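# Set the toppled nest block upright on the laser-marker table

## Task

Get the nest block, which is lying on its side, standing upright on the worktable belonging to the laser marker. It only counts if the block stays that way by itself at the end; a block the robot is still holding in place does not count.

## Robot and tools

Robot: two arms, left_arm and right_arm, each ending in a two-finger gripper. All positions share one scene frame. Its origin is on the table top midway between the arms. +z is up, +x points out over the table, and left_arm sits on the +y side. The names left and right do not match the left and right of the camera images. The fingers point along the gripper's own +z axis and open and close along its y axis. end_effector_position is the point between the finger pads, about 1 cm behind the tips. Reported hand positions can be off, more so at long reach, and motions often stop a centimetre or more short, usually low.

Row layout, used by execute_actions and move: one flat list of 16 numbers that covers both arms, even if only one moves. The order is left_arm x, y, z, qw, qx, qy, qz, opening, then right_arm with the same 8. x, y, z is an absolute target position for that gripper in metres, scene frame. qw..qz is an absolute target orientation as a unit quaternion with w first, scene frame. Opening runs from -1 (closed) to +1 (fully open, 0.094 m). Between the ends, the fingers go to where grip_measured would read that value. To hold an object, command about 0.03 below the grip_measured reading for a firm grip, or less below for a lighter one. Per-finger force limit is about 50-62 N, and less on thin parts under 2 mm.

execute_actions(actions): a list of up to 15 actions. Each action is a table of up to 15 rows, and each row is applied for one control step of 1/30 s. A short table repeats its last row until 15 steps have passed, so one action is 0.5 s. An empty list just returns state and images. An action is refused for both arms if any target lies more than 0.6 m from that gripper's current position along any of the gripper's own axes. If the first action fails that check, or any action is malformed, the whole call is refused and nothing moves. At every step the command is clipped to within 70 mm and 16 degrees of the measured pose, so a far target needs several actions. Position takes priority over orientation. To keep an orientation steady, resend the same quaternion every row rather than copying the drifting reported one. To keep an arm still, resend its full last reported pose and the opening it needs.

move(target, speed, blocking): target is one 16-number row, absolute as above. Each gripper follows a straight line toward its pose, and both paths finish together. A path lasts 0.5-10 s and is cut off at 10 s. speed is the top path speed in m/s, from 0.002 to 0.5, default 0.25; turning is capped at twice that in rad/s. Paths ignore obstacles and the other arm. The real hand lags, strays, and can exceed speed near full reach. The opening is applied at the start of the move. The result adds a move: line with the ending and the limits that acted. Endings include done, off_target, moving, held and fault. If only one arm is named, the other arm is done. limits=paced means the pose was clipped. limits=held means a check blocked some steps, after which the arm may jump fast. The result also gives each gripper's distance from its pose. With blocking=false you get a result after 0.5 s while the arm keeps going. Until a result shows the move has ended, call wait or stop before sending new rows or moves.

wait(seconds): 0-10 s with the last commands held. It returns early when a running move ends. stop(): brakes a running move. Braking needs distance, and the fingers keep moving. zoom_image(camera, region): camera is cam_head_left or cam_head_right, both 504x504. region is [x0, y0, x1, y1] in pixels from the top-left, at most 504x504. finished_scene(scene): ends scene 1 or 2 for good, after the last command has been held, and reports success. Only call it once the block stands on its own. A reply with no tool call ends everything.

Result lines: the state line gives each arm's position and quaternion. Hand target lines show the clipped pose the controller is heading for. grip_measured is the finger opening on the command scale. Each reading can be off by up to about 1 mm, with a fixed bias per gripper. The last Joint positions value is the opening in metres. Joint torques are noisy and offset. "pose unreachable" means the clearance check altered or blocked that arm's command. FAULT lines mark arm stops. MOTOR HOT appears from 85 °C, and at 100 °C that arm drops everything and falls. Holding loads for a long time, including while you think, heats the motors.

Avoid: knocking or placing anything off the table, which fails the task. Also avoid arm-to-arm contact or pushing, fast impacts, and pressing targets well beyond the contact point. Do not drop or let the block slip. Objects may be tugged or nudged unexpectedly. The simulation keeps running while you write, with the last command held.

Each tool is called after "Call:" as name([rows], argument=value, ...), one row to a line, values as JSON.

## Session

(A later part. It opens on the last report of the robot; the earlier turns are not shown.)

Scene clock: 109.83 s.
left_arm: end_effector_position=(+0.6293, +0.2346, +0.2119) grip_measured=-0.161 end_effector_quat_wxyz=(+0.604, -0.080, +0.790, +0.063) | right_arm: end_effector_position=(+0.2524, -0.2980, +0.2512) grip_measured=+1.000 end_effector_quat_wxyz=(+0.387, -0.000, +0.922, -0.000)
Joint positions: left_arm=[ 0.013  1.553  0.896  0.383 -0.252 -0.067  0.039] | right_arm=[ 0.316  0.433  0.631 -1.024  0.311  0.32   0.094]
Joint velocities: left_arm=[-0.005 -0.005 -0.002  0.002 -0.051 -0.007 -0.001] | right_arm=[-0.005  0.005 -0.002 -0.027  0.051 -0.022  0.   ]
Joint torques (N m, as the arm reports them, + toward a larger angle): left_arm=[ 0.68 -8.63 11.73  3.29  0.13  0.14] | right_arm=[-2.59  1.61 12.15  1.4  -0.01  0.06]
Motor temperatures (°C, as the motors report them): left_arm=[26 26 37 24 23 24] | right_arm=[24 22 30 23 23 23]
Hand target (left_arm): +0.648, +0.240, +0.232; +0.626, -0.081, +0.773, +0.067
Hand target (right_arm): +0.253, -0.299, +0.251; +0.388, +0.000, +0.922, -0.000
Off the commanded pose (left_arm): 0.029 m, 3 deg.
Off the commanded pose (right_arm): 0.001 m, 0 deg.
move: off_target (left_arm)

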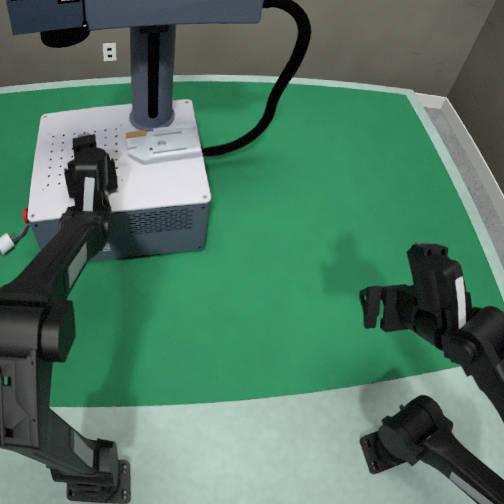

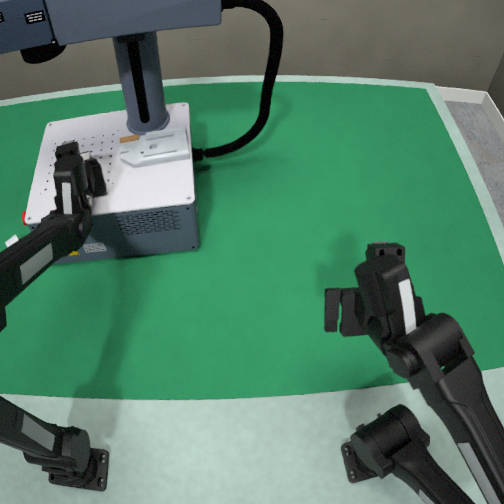

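Call:
move(target=[0.60,0.23,0.30,0.604,-0.08,0.79,0.063,-0.2, 0.2526,-0.2988,0.2514,0.388,0,0.922,0,1], speed=0.1)

Call:
move(target=[0.53,0.2,0.30,-0.13,0,0.991,0,-0.2, 0.2526,-0.2988,0.2514,0.388,0,0.922,0,1], speed=0.25)

Scene clock: 117.40 s.
left_arm: end_effector_position=(+0.5905, +0.2364, +0.2705) grip_measured=-0.161 end_effector_quat_wxyz=(+0.587, -0.079, +0.802, +0.069) | right_arm: end_effector_position=(+0.2524, -0.2980, +0.2512) grip_measured=+1.000 end_effector_quat_wxyz=(+0.387, -0.000, +0.922, -0.000)
Joint positions: left_arm=[ 0.009  1.357  0.896  0.144 -0.262 -0.067  0.039] | right_arm=[ 0.316  0.433  0.631 -1.024  0.311  0.32   0.094]
Joint velocities: left_arm=[-0.005 -0.005  0.007 -0.012  0.051 -0.022  0.   ] | right_arm=[ 0.005  0.015  0.027 -0.007  0.007 -0.022  0.   ]
Joint torques (N m, as the arm reports them, + toward a larger angle): left_arm=[-1.59 -9.65 12.13  1.68 -0.1  -0.06] | right_arm=[-2.51  1.57 12.17  1.43 -0.04  0.05]
Motor temperatures (°C, as the motors report them): left_arm=[26 26 38 24 23 24] | right_arm=[24 22 30 23 23 23]
Hand target (left_arm): +0.597, +0.230, +0.300; +0.604, -0.080, +0.790, +0.063
Hand target (right_arm): +0.253, -0.299, +0.251; +0.388, +0.000, +0.922, -0.000
Off the commanded pose (left_arm): 0.032 m, 2 deg.
Off the commanded pose (right_arm): 0.001 m, 0 deg.
move: off_target (left_arm)

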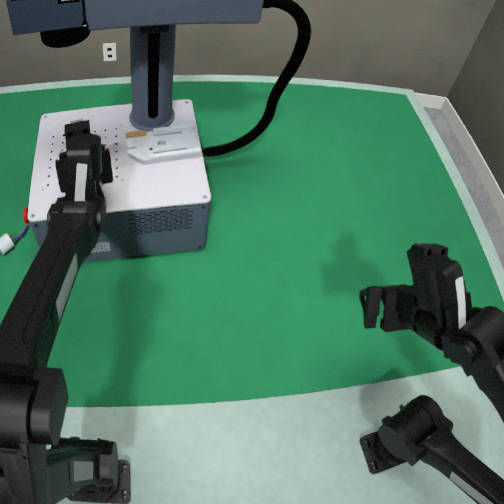

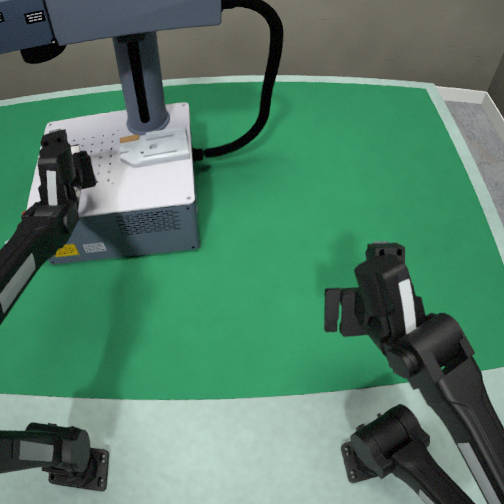

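Scene clock: 120.80 s.
left_arm: end_effector_position=(+0.5240, +0.1935, +0.2825) grip_measured=-0.160 end_effector_quat_wxyz=(-0.016, +0.003, +1.000, -0.012) | right_arm: end_effector_position=(+0.2524, -0.2980, +0.2512) grip_measured=+1.000 end_effector_quat_wxyz=(+0.387, -0.000, +0.922, -0.000)
Joint positions: left_arm=[ 0.013  1.709  1.793 -1.686  0.026 -0.049  0.039] | right_arm=[ 0.316  0.433  0.631 -1.024  0.311  0.32   0.094]
Joint velocities: left_arm=[-0.015 -0.005 -0.012 -0.022 -0.037  0.022  0.   ] | right_arm=[-0.015 -0.005 -0.012 -0.022 -0.007 -0.022  0.   ]
Joint torques (N m, as the arm reports them, + toward a larger angle): left_arm=[  0.71 -13.6   11.31   0.01   0.25   0.15] | right_arm=[-2.4   1.47 12.14  1.45 -0.02  0.06]
Motor temperatures (°C, as the motors report them): left_arm=[26 26 39 24 23 24] | right_arm=[24 22 30 23 23 23]
Hand target (left_arm): +0.527, +0.199, +0.299; -0.004, +0.005, +1.000, -0.015
Hand target (right_arm): +0.253, -0.299, +0.251; +0.388, +0.000, +0.922, -0.000
Off the commanded pose (left_arm): 0.020 m, 13 deg.
Off the commanded pose (right_arm): 0.001 m, 0 deg.
joint sent to its limit (left arm) — the command would take joint 4 (wrist pitch) past its lower limit, so that joint was sent only as far as its limit.
move: off_target (left_arm)

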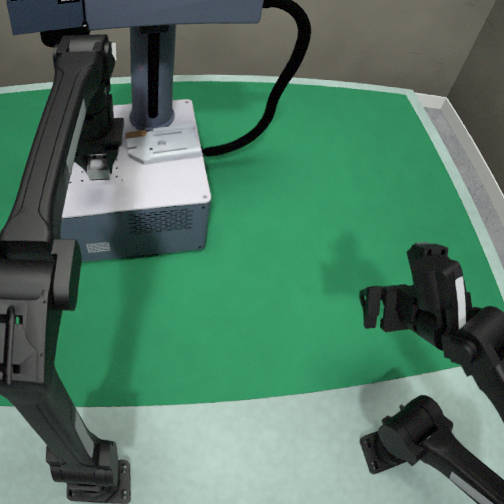

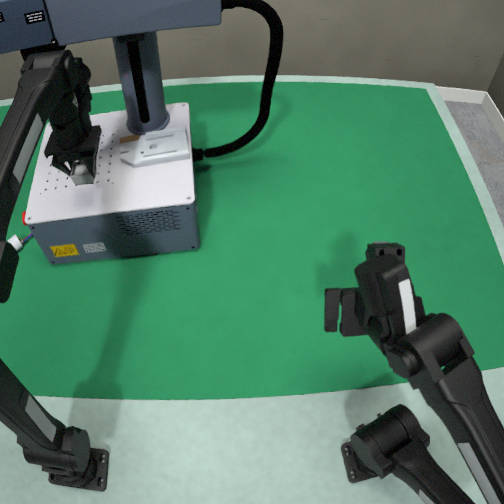

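Call:
move(target=[0.545,0.195,0.245,-0.13,0,0.991,0,-0.2, 0.2526,-0.2988,0.2514,0.388,0,0.922,0,1], speed=0.05)

Call:
zoom_image(camera="cam_head_left", region=[50, 130, 170, 230])

Call:
zoom_image(camera="cam_head_right", region=[40, 130, 160, 230])

Scene clock: 130.73 s.
left_arm: end_effector_position=(+0.5353, +0.1935, +0.2394) grip_measured=-0.160 end_effector_quat_wxyz=(-0.059, +0.003, +0.998, -0.008) | right_arm: end_effector_position=(+0.2524, -0.2980, +0.2512) grip_measured=+1.000 end_effector_quat_wxyz=(+0.387, -0.000, +0.922, -0.000)
Joint positions: left_arm=[ 0.013  1.796  1.793 -1.686  0.022 -0.048  0.039] | right_arm=[ 0.316  0.433  0.631 -1.024  0.311  0.32   0.094]
Joint velocities: left_arm=[-0.015  0.015 -0.002 -0.002  0.022 -0.037 -0.   ] | right_arm=[-0.005  0.005  0.007  0.017  0.051  0.007  0.   ]
Joint torques (N m, as the arm reports them, + toward a larger angle): left_arm=[ -0.07 -12.46  11.8   -0.17  -0.03  -0.05] | right_arm=[-2.64  1.55 12.21  1.4  -0.02  0.07]
Motor temperatures (°C, as the motors report them): left_arm=[26 27 39 23 23 24] | right_arm=[24 22 30 23 23 23]
Hand target (left_arm): +0.545, +0.195, +0.244; -0.057, -0.001, +0.998, -0.006
Hand target (right_arm): +0.253, -0.299, +0.251; +0.388, +0.000, +0.922, -0.000
Off the commanded pose (left_arm): 0.011 m, 8 deg.
Off the commanded pose (right_arm): 0.001 m, 0 deg.
joint sent to its limit (left arm) — the command would take joint 4 (wrist pitch) past its lower limit, so that joint was sent only as far as its limit.
move: off_target (left_arm)

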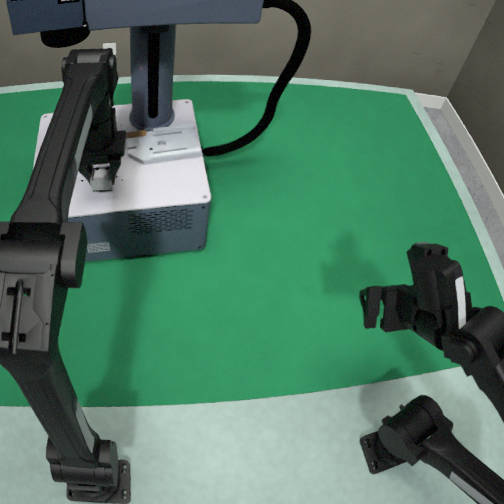

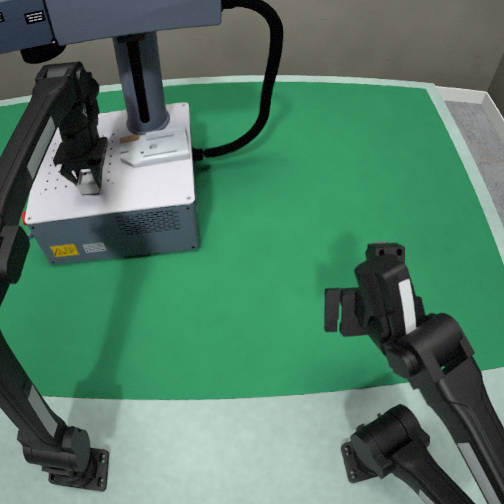

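Region (50, 130, 170, 230) of cam_head_left's 504x504 image, scaled by 4.200, with more detail than that image has.

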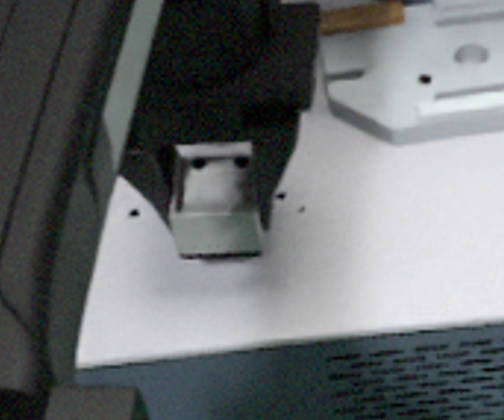

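Region (40, 130, 160, 230) of cam_head_right's 504x504 image, scaled by 4.200, with more detail than that image has.

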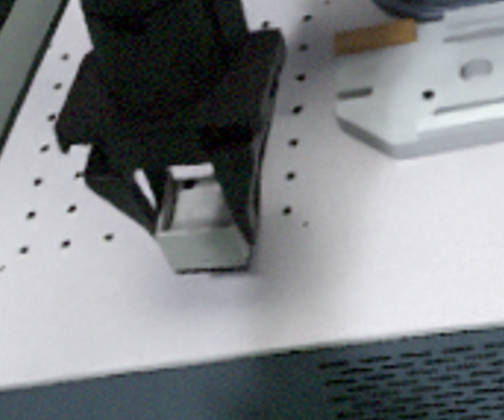

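Call:
move(target=[0.585,0.195,0.22,-0.11,0,0.994,0,-0.2, 0.2526,-0.2988,0.2514,0.388,0,0.922,0,1], speed=0.04)

Call:
zoom_image(camera="cam_head_left", region=[50, 130, 170, 230])

Call:
zoom_image(camera="cam_head_right", region=[40, 130, 160, 230])

Scene clock: 136.37 s.
left_arm: end_effector_position=(+0.5715, +0.1923, +0.2109) grip_measured=-0.160 end_effector_quat_wxyz=(-0.070, +0.003, +0.998, -0.005) | right_arm: end_effector_position=(+0.2524, -0.2980, +0.2512) grip_measured=+1.000 end_effector_quat_wxyz=(+0.387, -0.000, +0.922, -0.000)
Joint positions: left_arm=[ 0.013  1.917  1.892 -1.686  0.017 -0.048  0.039] | right_arm=[ 0.316  0.433  0.631 -1.024  0.311  0.32   0.094]
Joint velocities: left_arm=[-0.015 -0.005 -0.002 -0.002  0.022  0.007 -0.001] | right_arm=[-0.005 -0.005  0.002 -0.012 -0.022  0.022  0.   ]
Joint torques (N m, as the arm reports them, + toward a larger angle): left_arm=[  0.2  -14.07  12.71  -0.2   -0.03  -0.02] | right_arm=[-2.5   1.66 12.18  1.43 -0.03  0.07]
Motor temperatures (°C, as the motors report them): left_arm=[26 27 40 23 23 24] | right_arm=[24 22 30 23 23 23]
Hand target (left_arm): +0.584, +0.196, +0.220; -0.061, -0.000, +0.998, -0.004
Hand target (right_arm): +0.253, -0.299, +0.251; +0.388, +0.000, +0.922, -0.000
Off the commanded pose (left_arm): 0.016 m, 5 deg.
Off the commanded pose (right_arm): 0.001 m, 0 deg.
joint sent to its limit (left arm) — the command would take joint 4 (wrist pitch) past its lower limit, so that joint was sent only as far as its limit.
move: off_target (left_arm)

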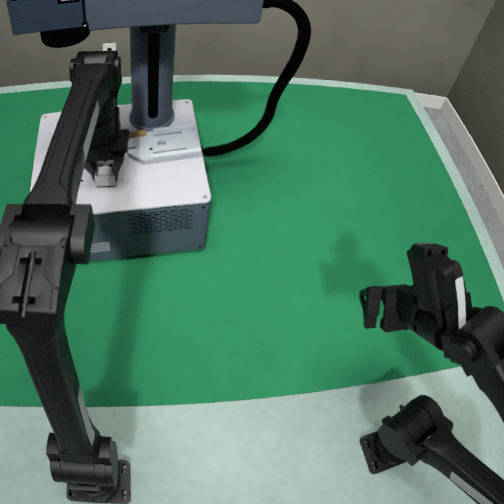

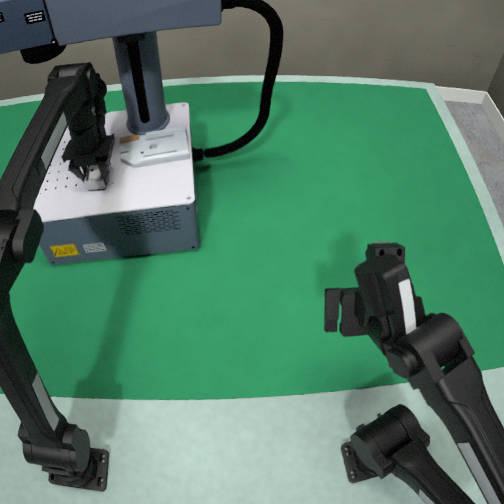

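Region (50, 130, 170, 230) of cam_head_left's 504x504 image, scaled by 4.200, with more detail than that image has.

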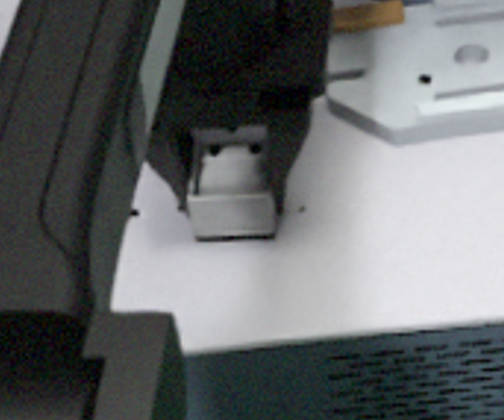

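Region (40, 130, 160, 230) of cam_head_right's 504x504 image, scaled by 4.200, with more detail than that image has.

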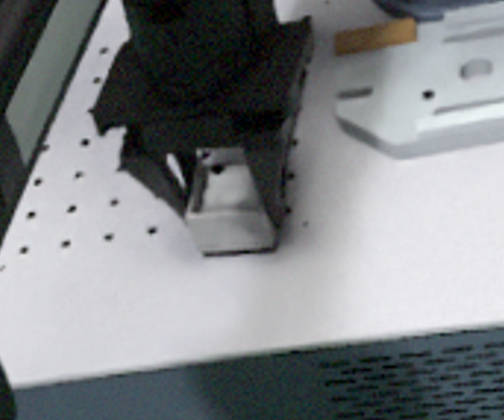

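Call:
move(target=[0.585,0.195,0.205,-0.09,0,0.996,0,-0.2, 0.2526,-0.2988,0.2514,0.388,0,0.922,0,1], speed=0.02)

Scene clock: 140.70 s.
left_arm: end_effector_position=(+0.5720, +0.1926, +0.2080) grip_measured=-0.160 end_effector_quat_wxyz=(-0.074, +0.003, +0.997, -0.004) | right_arm: end_effector_position=(+0.2524, -0.2980, +0.2512) grip_measured=+1.000 end_effector_quat_wxyz=(+0.387, -0.000, +0.922, -0.000)
Joint positions: left_arm=[ 0.013  1.924  1.895 -1.689  0.016 -0.048  0.039] | right_arm=[ 0.316  0.433  0.631 -1.024  0.311  0.32   0.094]
Joint velocities: left_arm=[ 0.005 -0.024  0.002  0.002 -0.051 -0.022  0.   ] | right_arm=[-0.015  0.005 -0.002  0.007  0.022  0.022  0.   ]
Joint torques (N m, as the arm reports them, + toward a larger angle): left_arm=[ -0.04 -12.74  11.97  -0.08  -0.09  -0.04] | right_arm=[-2.75  1.59 12.15  1.43 -0.01  0.08]
Motor temperatures (°C, as the motors report them): left_arm=[26 27 40 23 23 24] | right_arm=[24 22 30 23 23 23]
Hand target (left_arm): +0.584, +0.195, +0.205; -0.076, -0.000, +0.997, -0.001
Hand target (right_arm): +0.253, -0.299, +0.251; +0.388, +0.000, +0.922, -0.000
Off the commanded pose (left_arm): 0.014 m, 2 deg.
Off the commanded pose (right_arm): 0.001 m, 0 deg.
joint sent to its limit (left arm) — the command would take joint 4 (wrist pitch) past its lower limit, so that joint was sent only as far as its limit.
move: off_target (left_arm)

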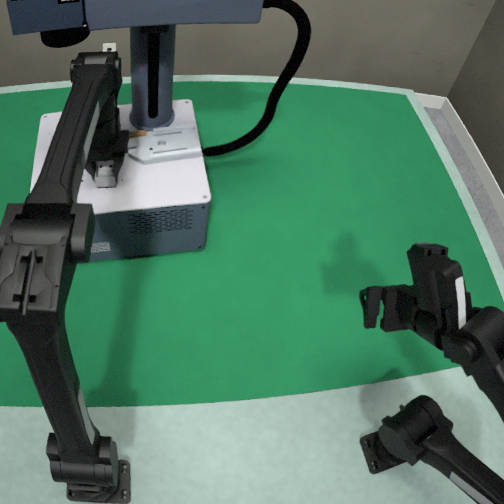

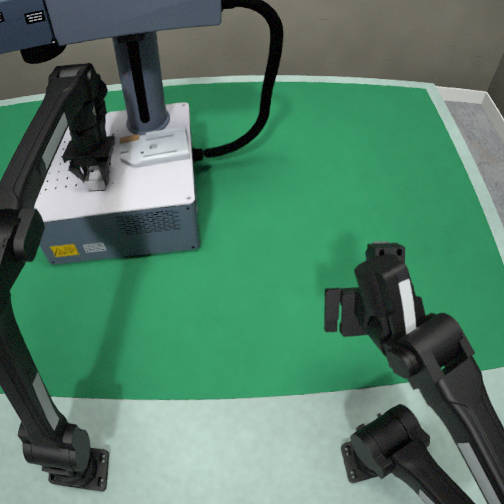

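Likely touching. Release and lift.

Call:
execute_actions([
  [[0.585,0.195,0.203,-0.077,0,0.997,0,-0.13,0.2526,-0.2988,0.2514,0.388,0,0.922,0,1]],
  [[0.585,0.195,0.207,-0.077,0,0.997,0,0.4,0.2526,-0.2988,0.2514,0.388,0,0.922,0,1]],
])

Call:
move(target=[0.56,0.195,0.28,0.0,0,1,0,0.4, 0.2526,-0.2988,0.2514,0.388,0,0.922,0,1], speed=0.12)

Call:
zoom_image(camera="cam_head_right", region=[40, 130, 160, 230])

Scene clock: 145.50 s.
left_arm: end_effector_position=(+0.5726, +0.1931, +0.2037) grip_measured=+0.398 end_effector_quat_wxyz=(-0.078, +0.003, +0.997, -0.002) | right_arm: end_effector_position=(+0.2524, -0.2980, +0.2512) grip_measured=+1.000 end_effector_quat_wxyz=(+0.387, -0.000, +0.922, -0.000)
Joint positions: left_arm=[ 0.013  1.932  1.895 -1.689  0.012 -0.048  0.066] | right_arm=[ 0.316  0.433  0.631 -1.024  0.311  0.32   0.094]
Joint velocities: left_arm=[-0.024 -0.005 -0.007 -0.007 -0.051 -0.037 -0.   ] | right_arm=[ 0.005 -0.005 -0.007 -0.017 -0.022  0.007  0.   ]
Joint torques (N m, as the arm reports them, + toward a larger angle): left_arm=[ -0.08 -13.72  12.    -0.1   -0.04  -0.04] | right_arm=[-2.75  1.53 12.23  1.4   0.01  0.08]
Motor temperatures (°C, as the motors report them): left_arm=[26 27 41 23 24 24] | right_arm=[24 22 30 23 23 23]
Hand target (left_arm): +0.584, +0.195, +0.207; -0.073, -0.000, +0.997, -0.000
Hand target (right_arm): +0.253, -0.299, +0.251; +0.388, +0.000, +0.922, -0.000
Off the commanded pose (left_arm): 0.013 m, 0 deg.
Off the commanded pose (right_arm): 0.001 m, 0 deg.
joint sent to its limit (left arm) — the command would take joint 4 (wrist pitch) past its lower limit, so that joint was sent only as far as its limit.

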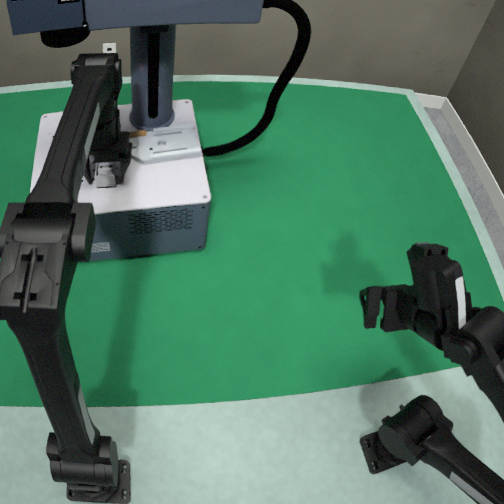

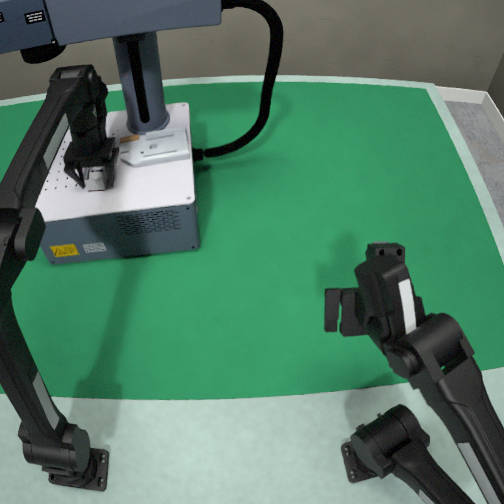

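Scene clock: 146.53 s.
left_arm: end_effector_position=(+0.5553, +0.1956, +0.2800) grip_measured=+0.398 end_effector_quat_wxyz=(-0.007, +0.004, +1.000, -0.000) | right_arm: end_effector_position=(+0.2524, -0.2980, +0.2512) grip_measured=+1.000 end_effector_quat_wxyz=(+0.387, -0.000, +0.922, -0.000)
Joint positions: left_arm=[ 0.013  1.786  1.89  -1.689  0.001 -0.048  0.066] | right_arm=[ 0.316  0.433  0.631 -1.024  0.311  0.32   0.094]
Joint velocities: left_arm=[-0.005 -0.015 -0.007 -0.002 -0.051 -0.081 -0.001] | right_arm=[ 0.005  0.005 -0.022 -0.007  0.022 -0.125  0.   ]
Joint torques (N m, as the arm reports them, + toward a larger angle): left_arm=[ -0.66 -14.11   8.67   1.18  -0.04  -0.11] | right_arm=[-2.73  1.68 12.16  1.44 -0.01  0.08]
Motor temperatures (°C, as the motors report them): left_arm=[26 27 40 23 24 24] | right_arm=[24 22 30 23 23 23]
Hand target (left_arm): +0.559, +0.195, +0.280; +0.000, -0.000, +1.000, +0.001
Hand target (right_arm): +0.253, -0.299, +0.251; +0.388, +0.000, +0.922, -0.000
Off the commanded pose (left_arm): 0.005 m, 1 deg.
Off the commanded pose (right_arm): 0.001 m, 0 deg.
move: done

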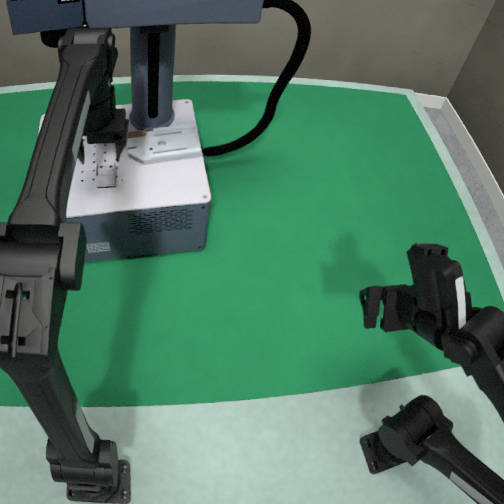

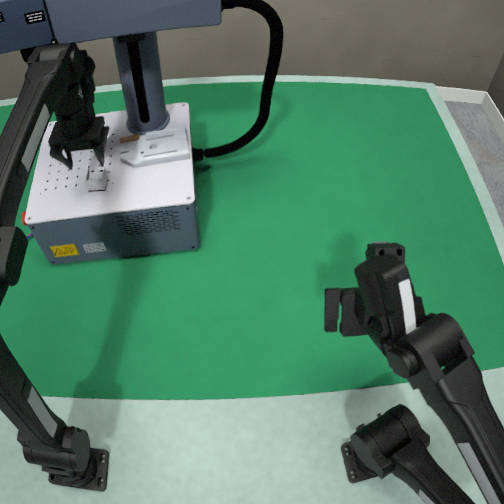

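Region (40, 130, 160, 230) of cam_head_right's 504x504 image, scaled by 4.200, with more detail than that image has.

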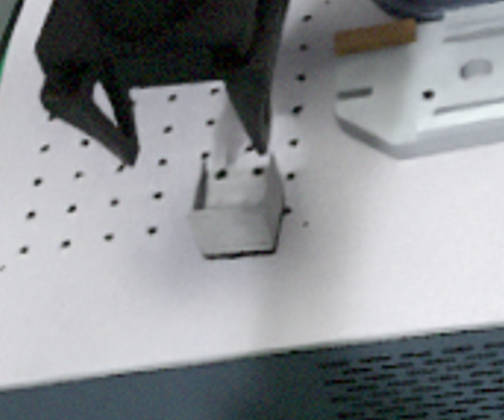

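V-block sitting on its dark base.

Call:
finished_scene(scene=1)

The scene is finished: the task was done.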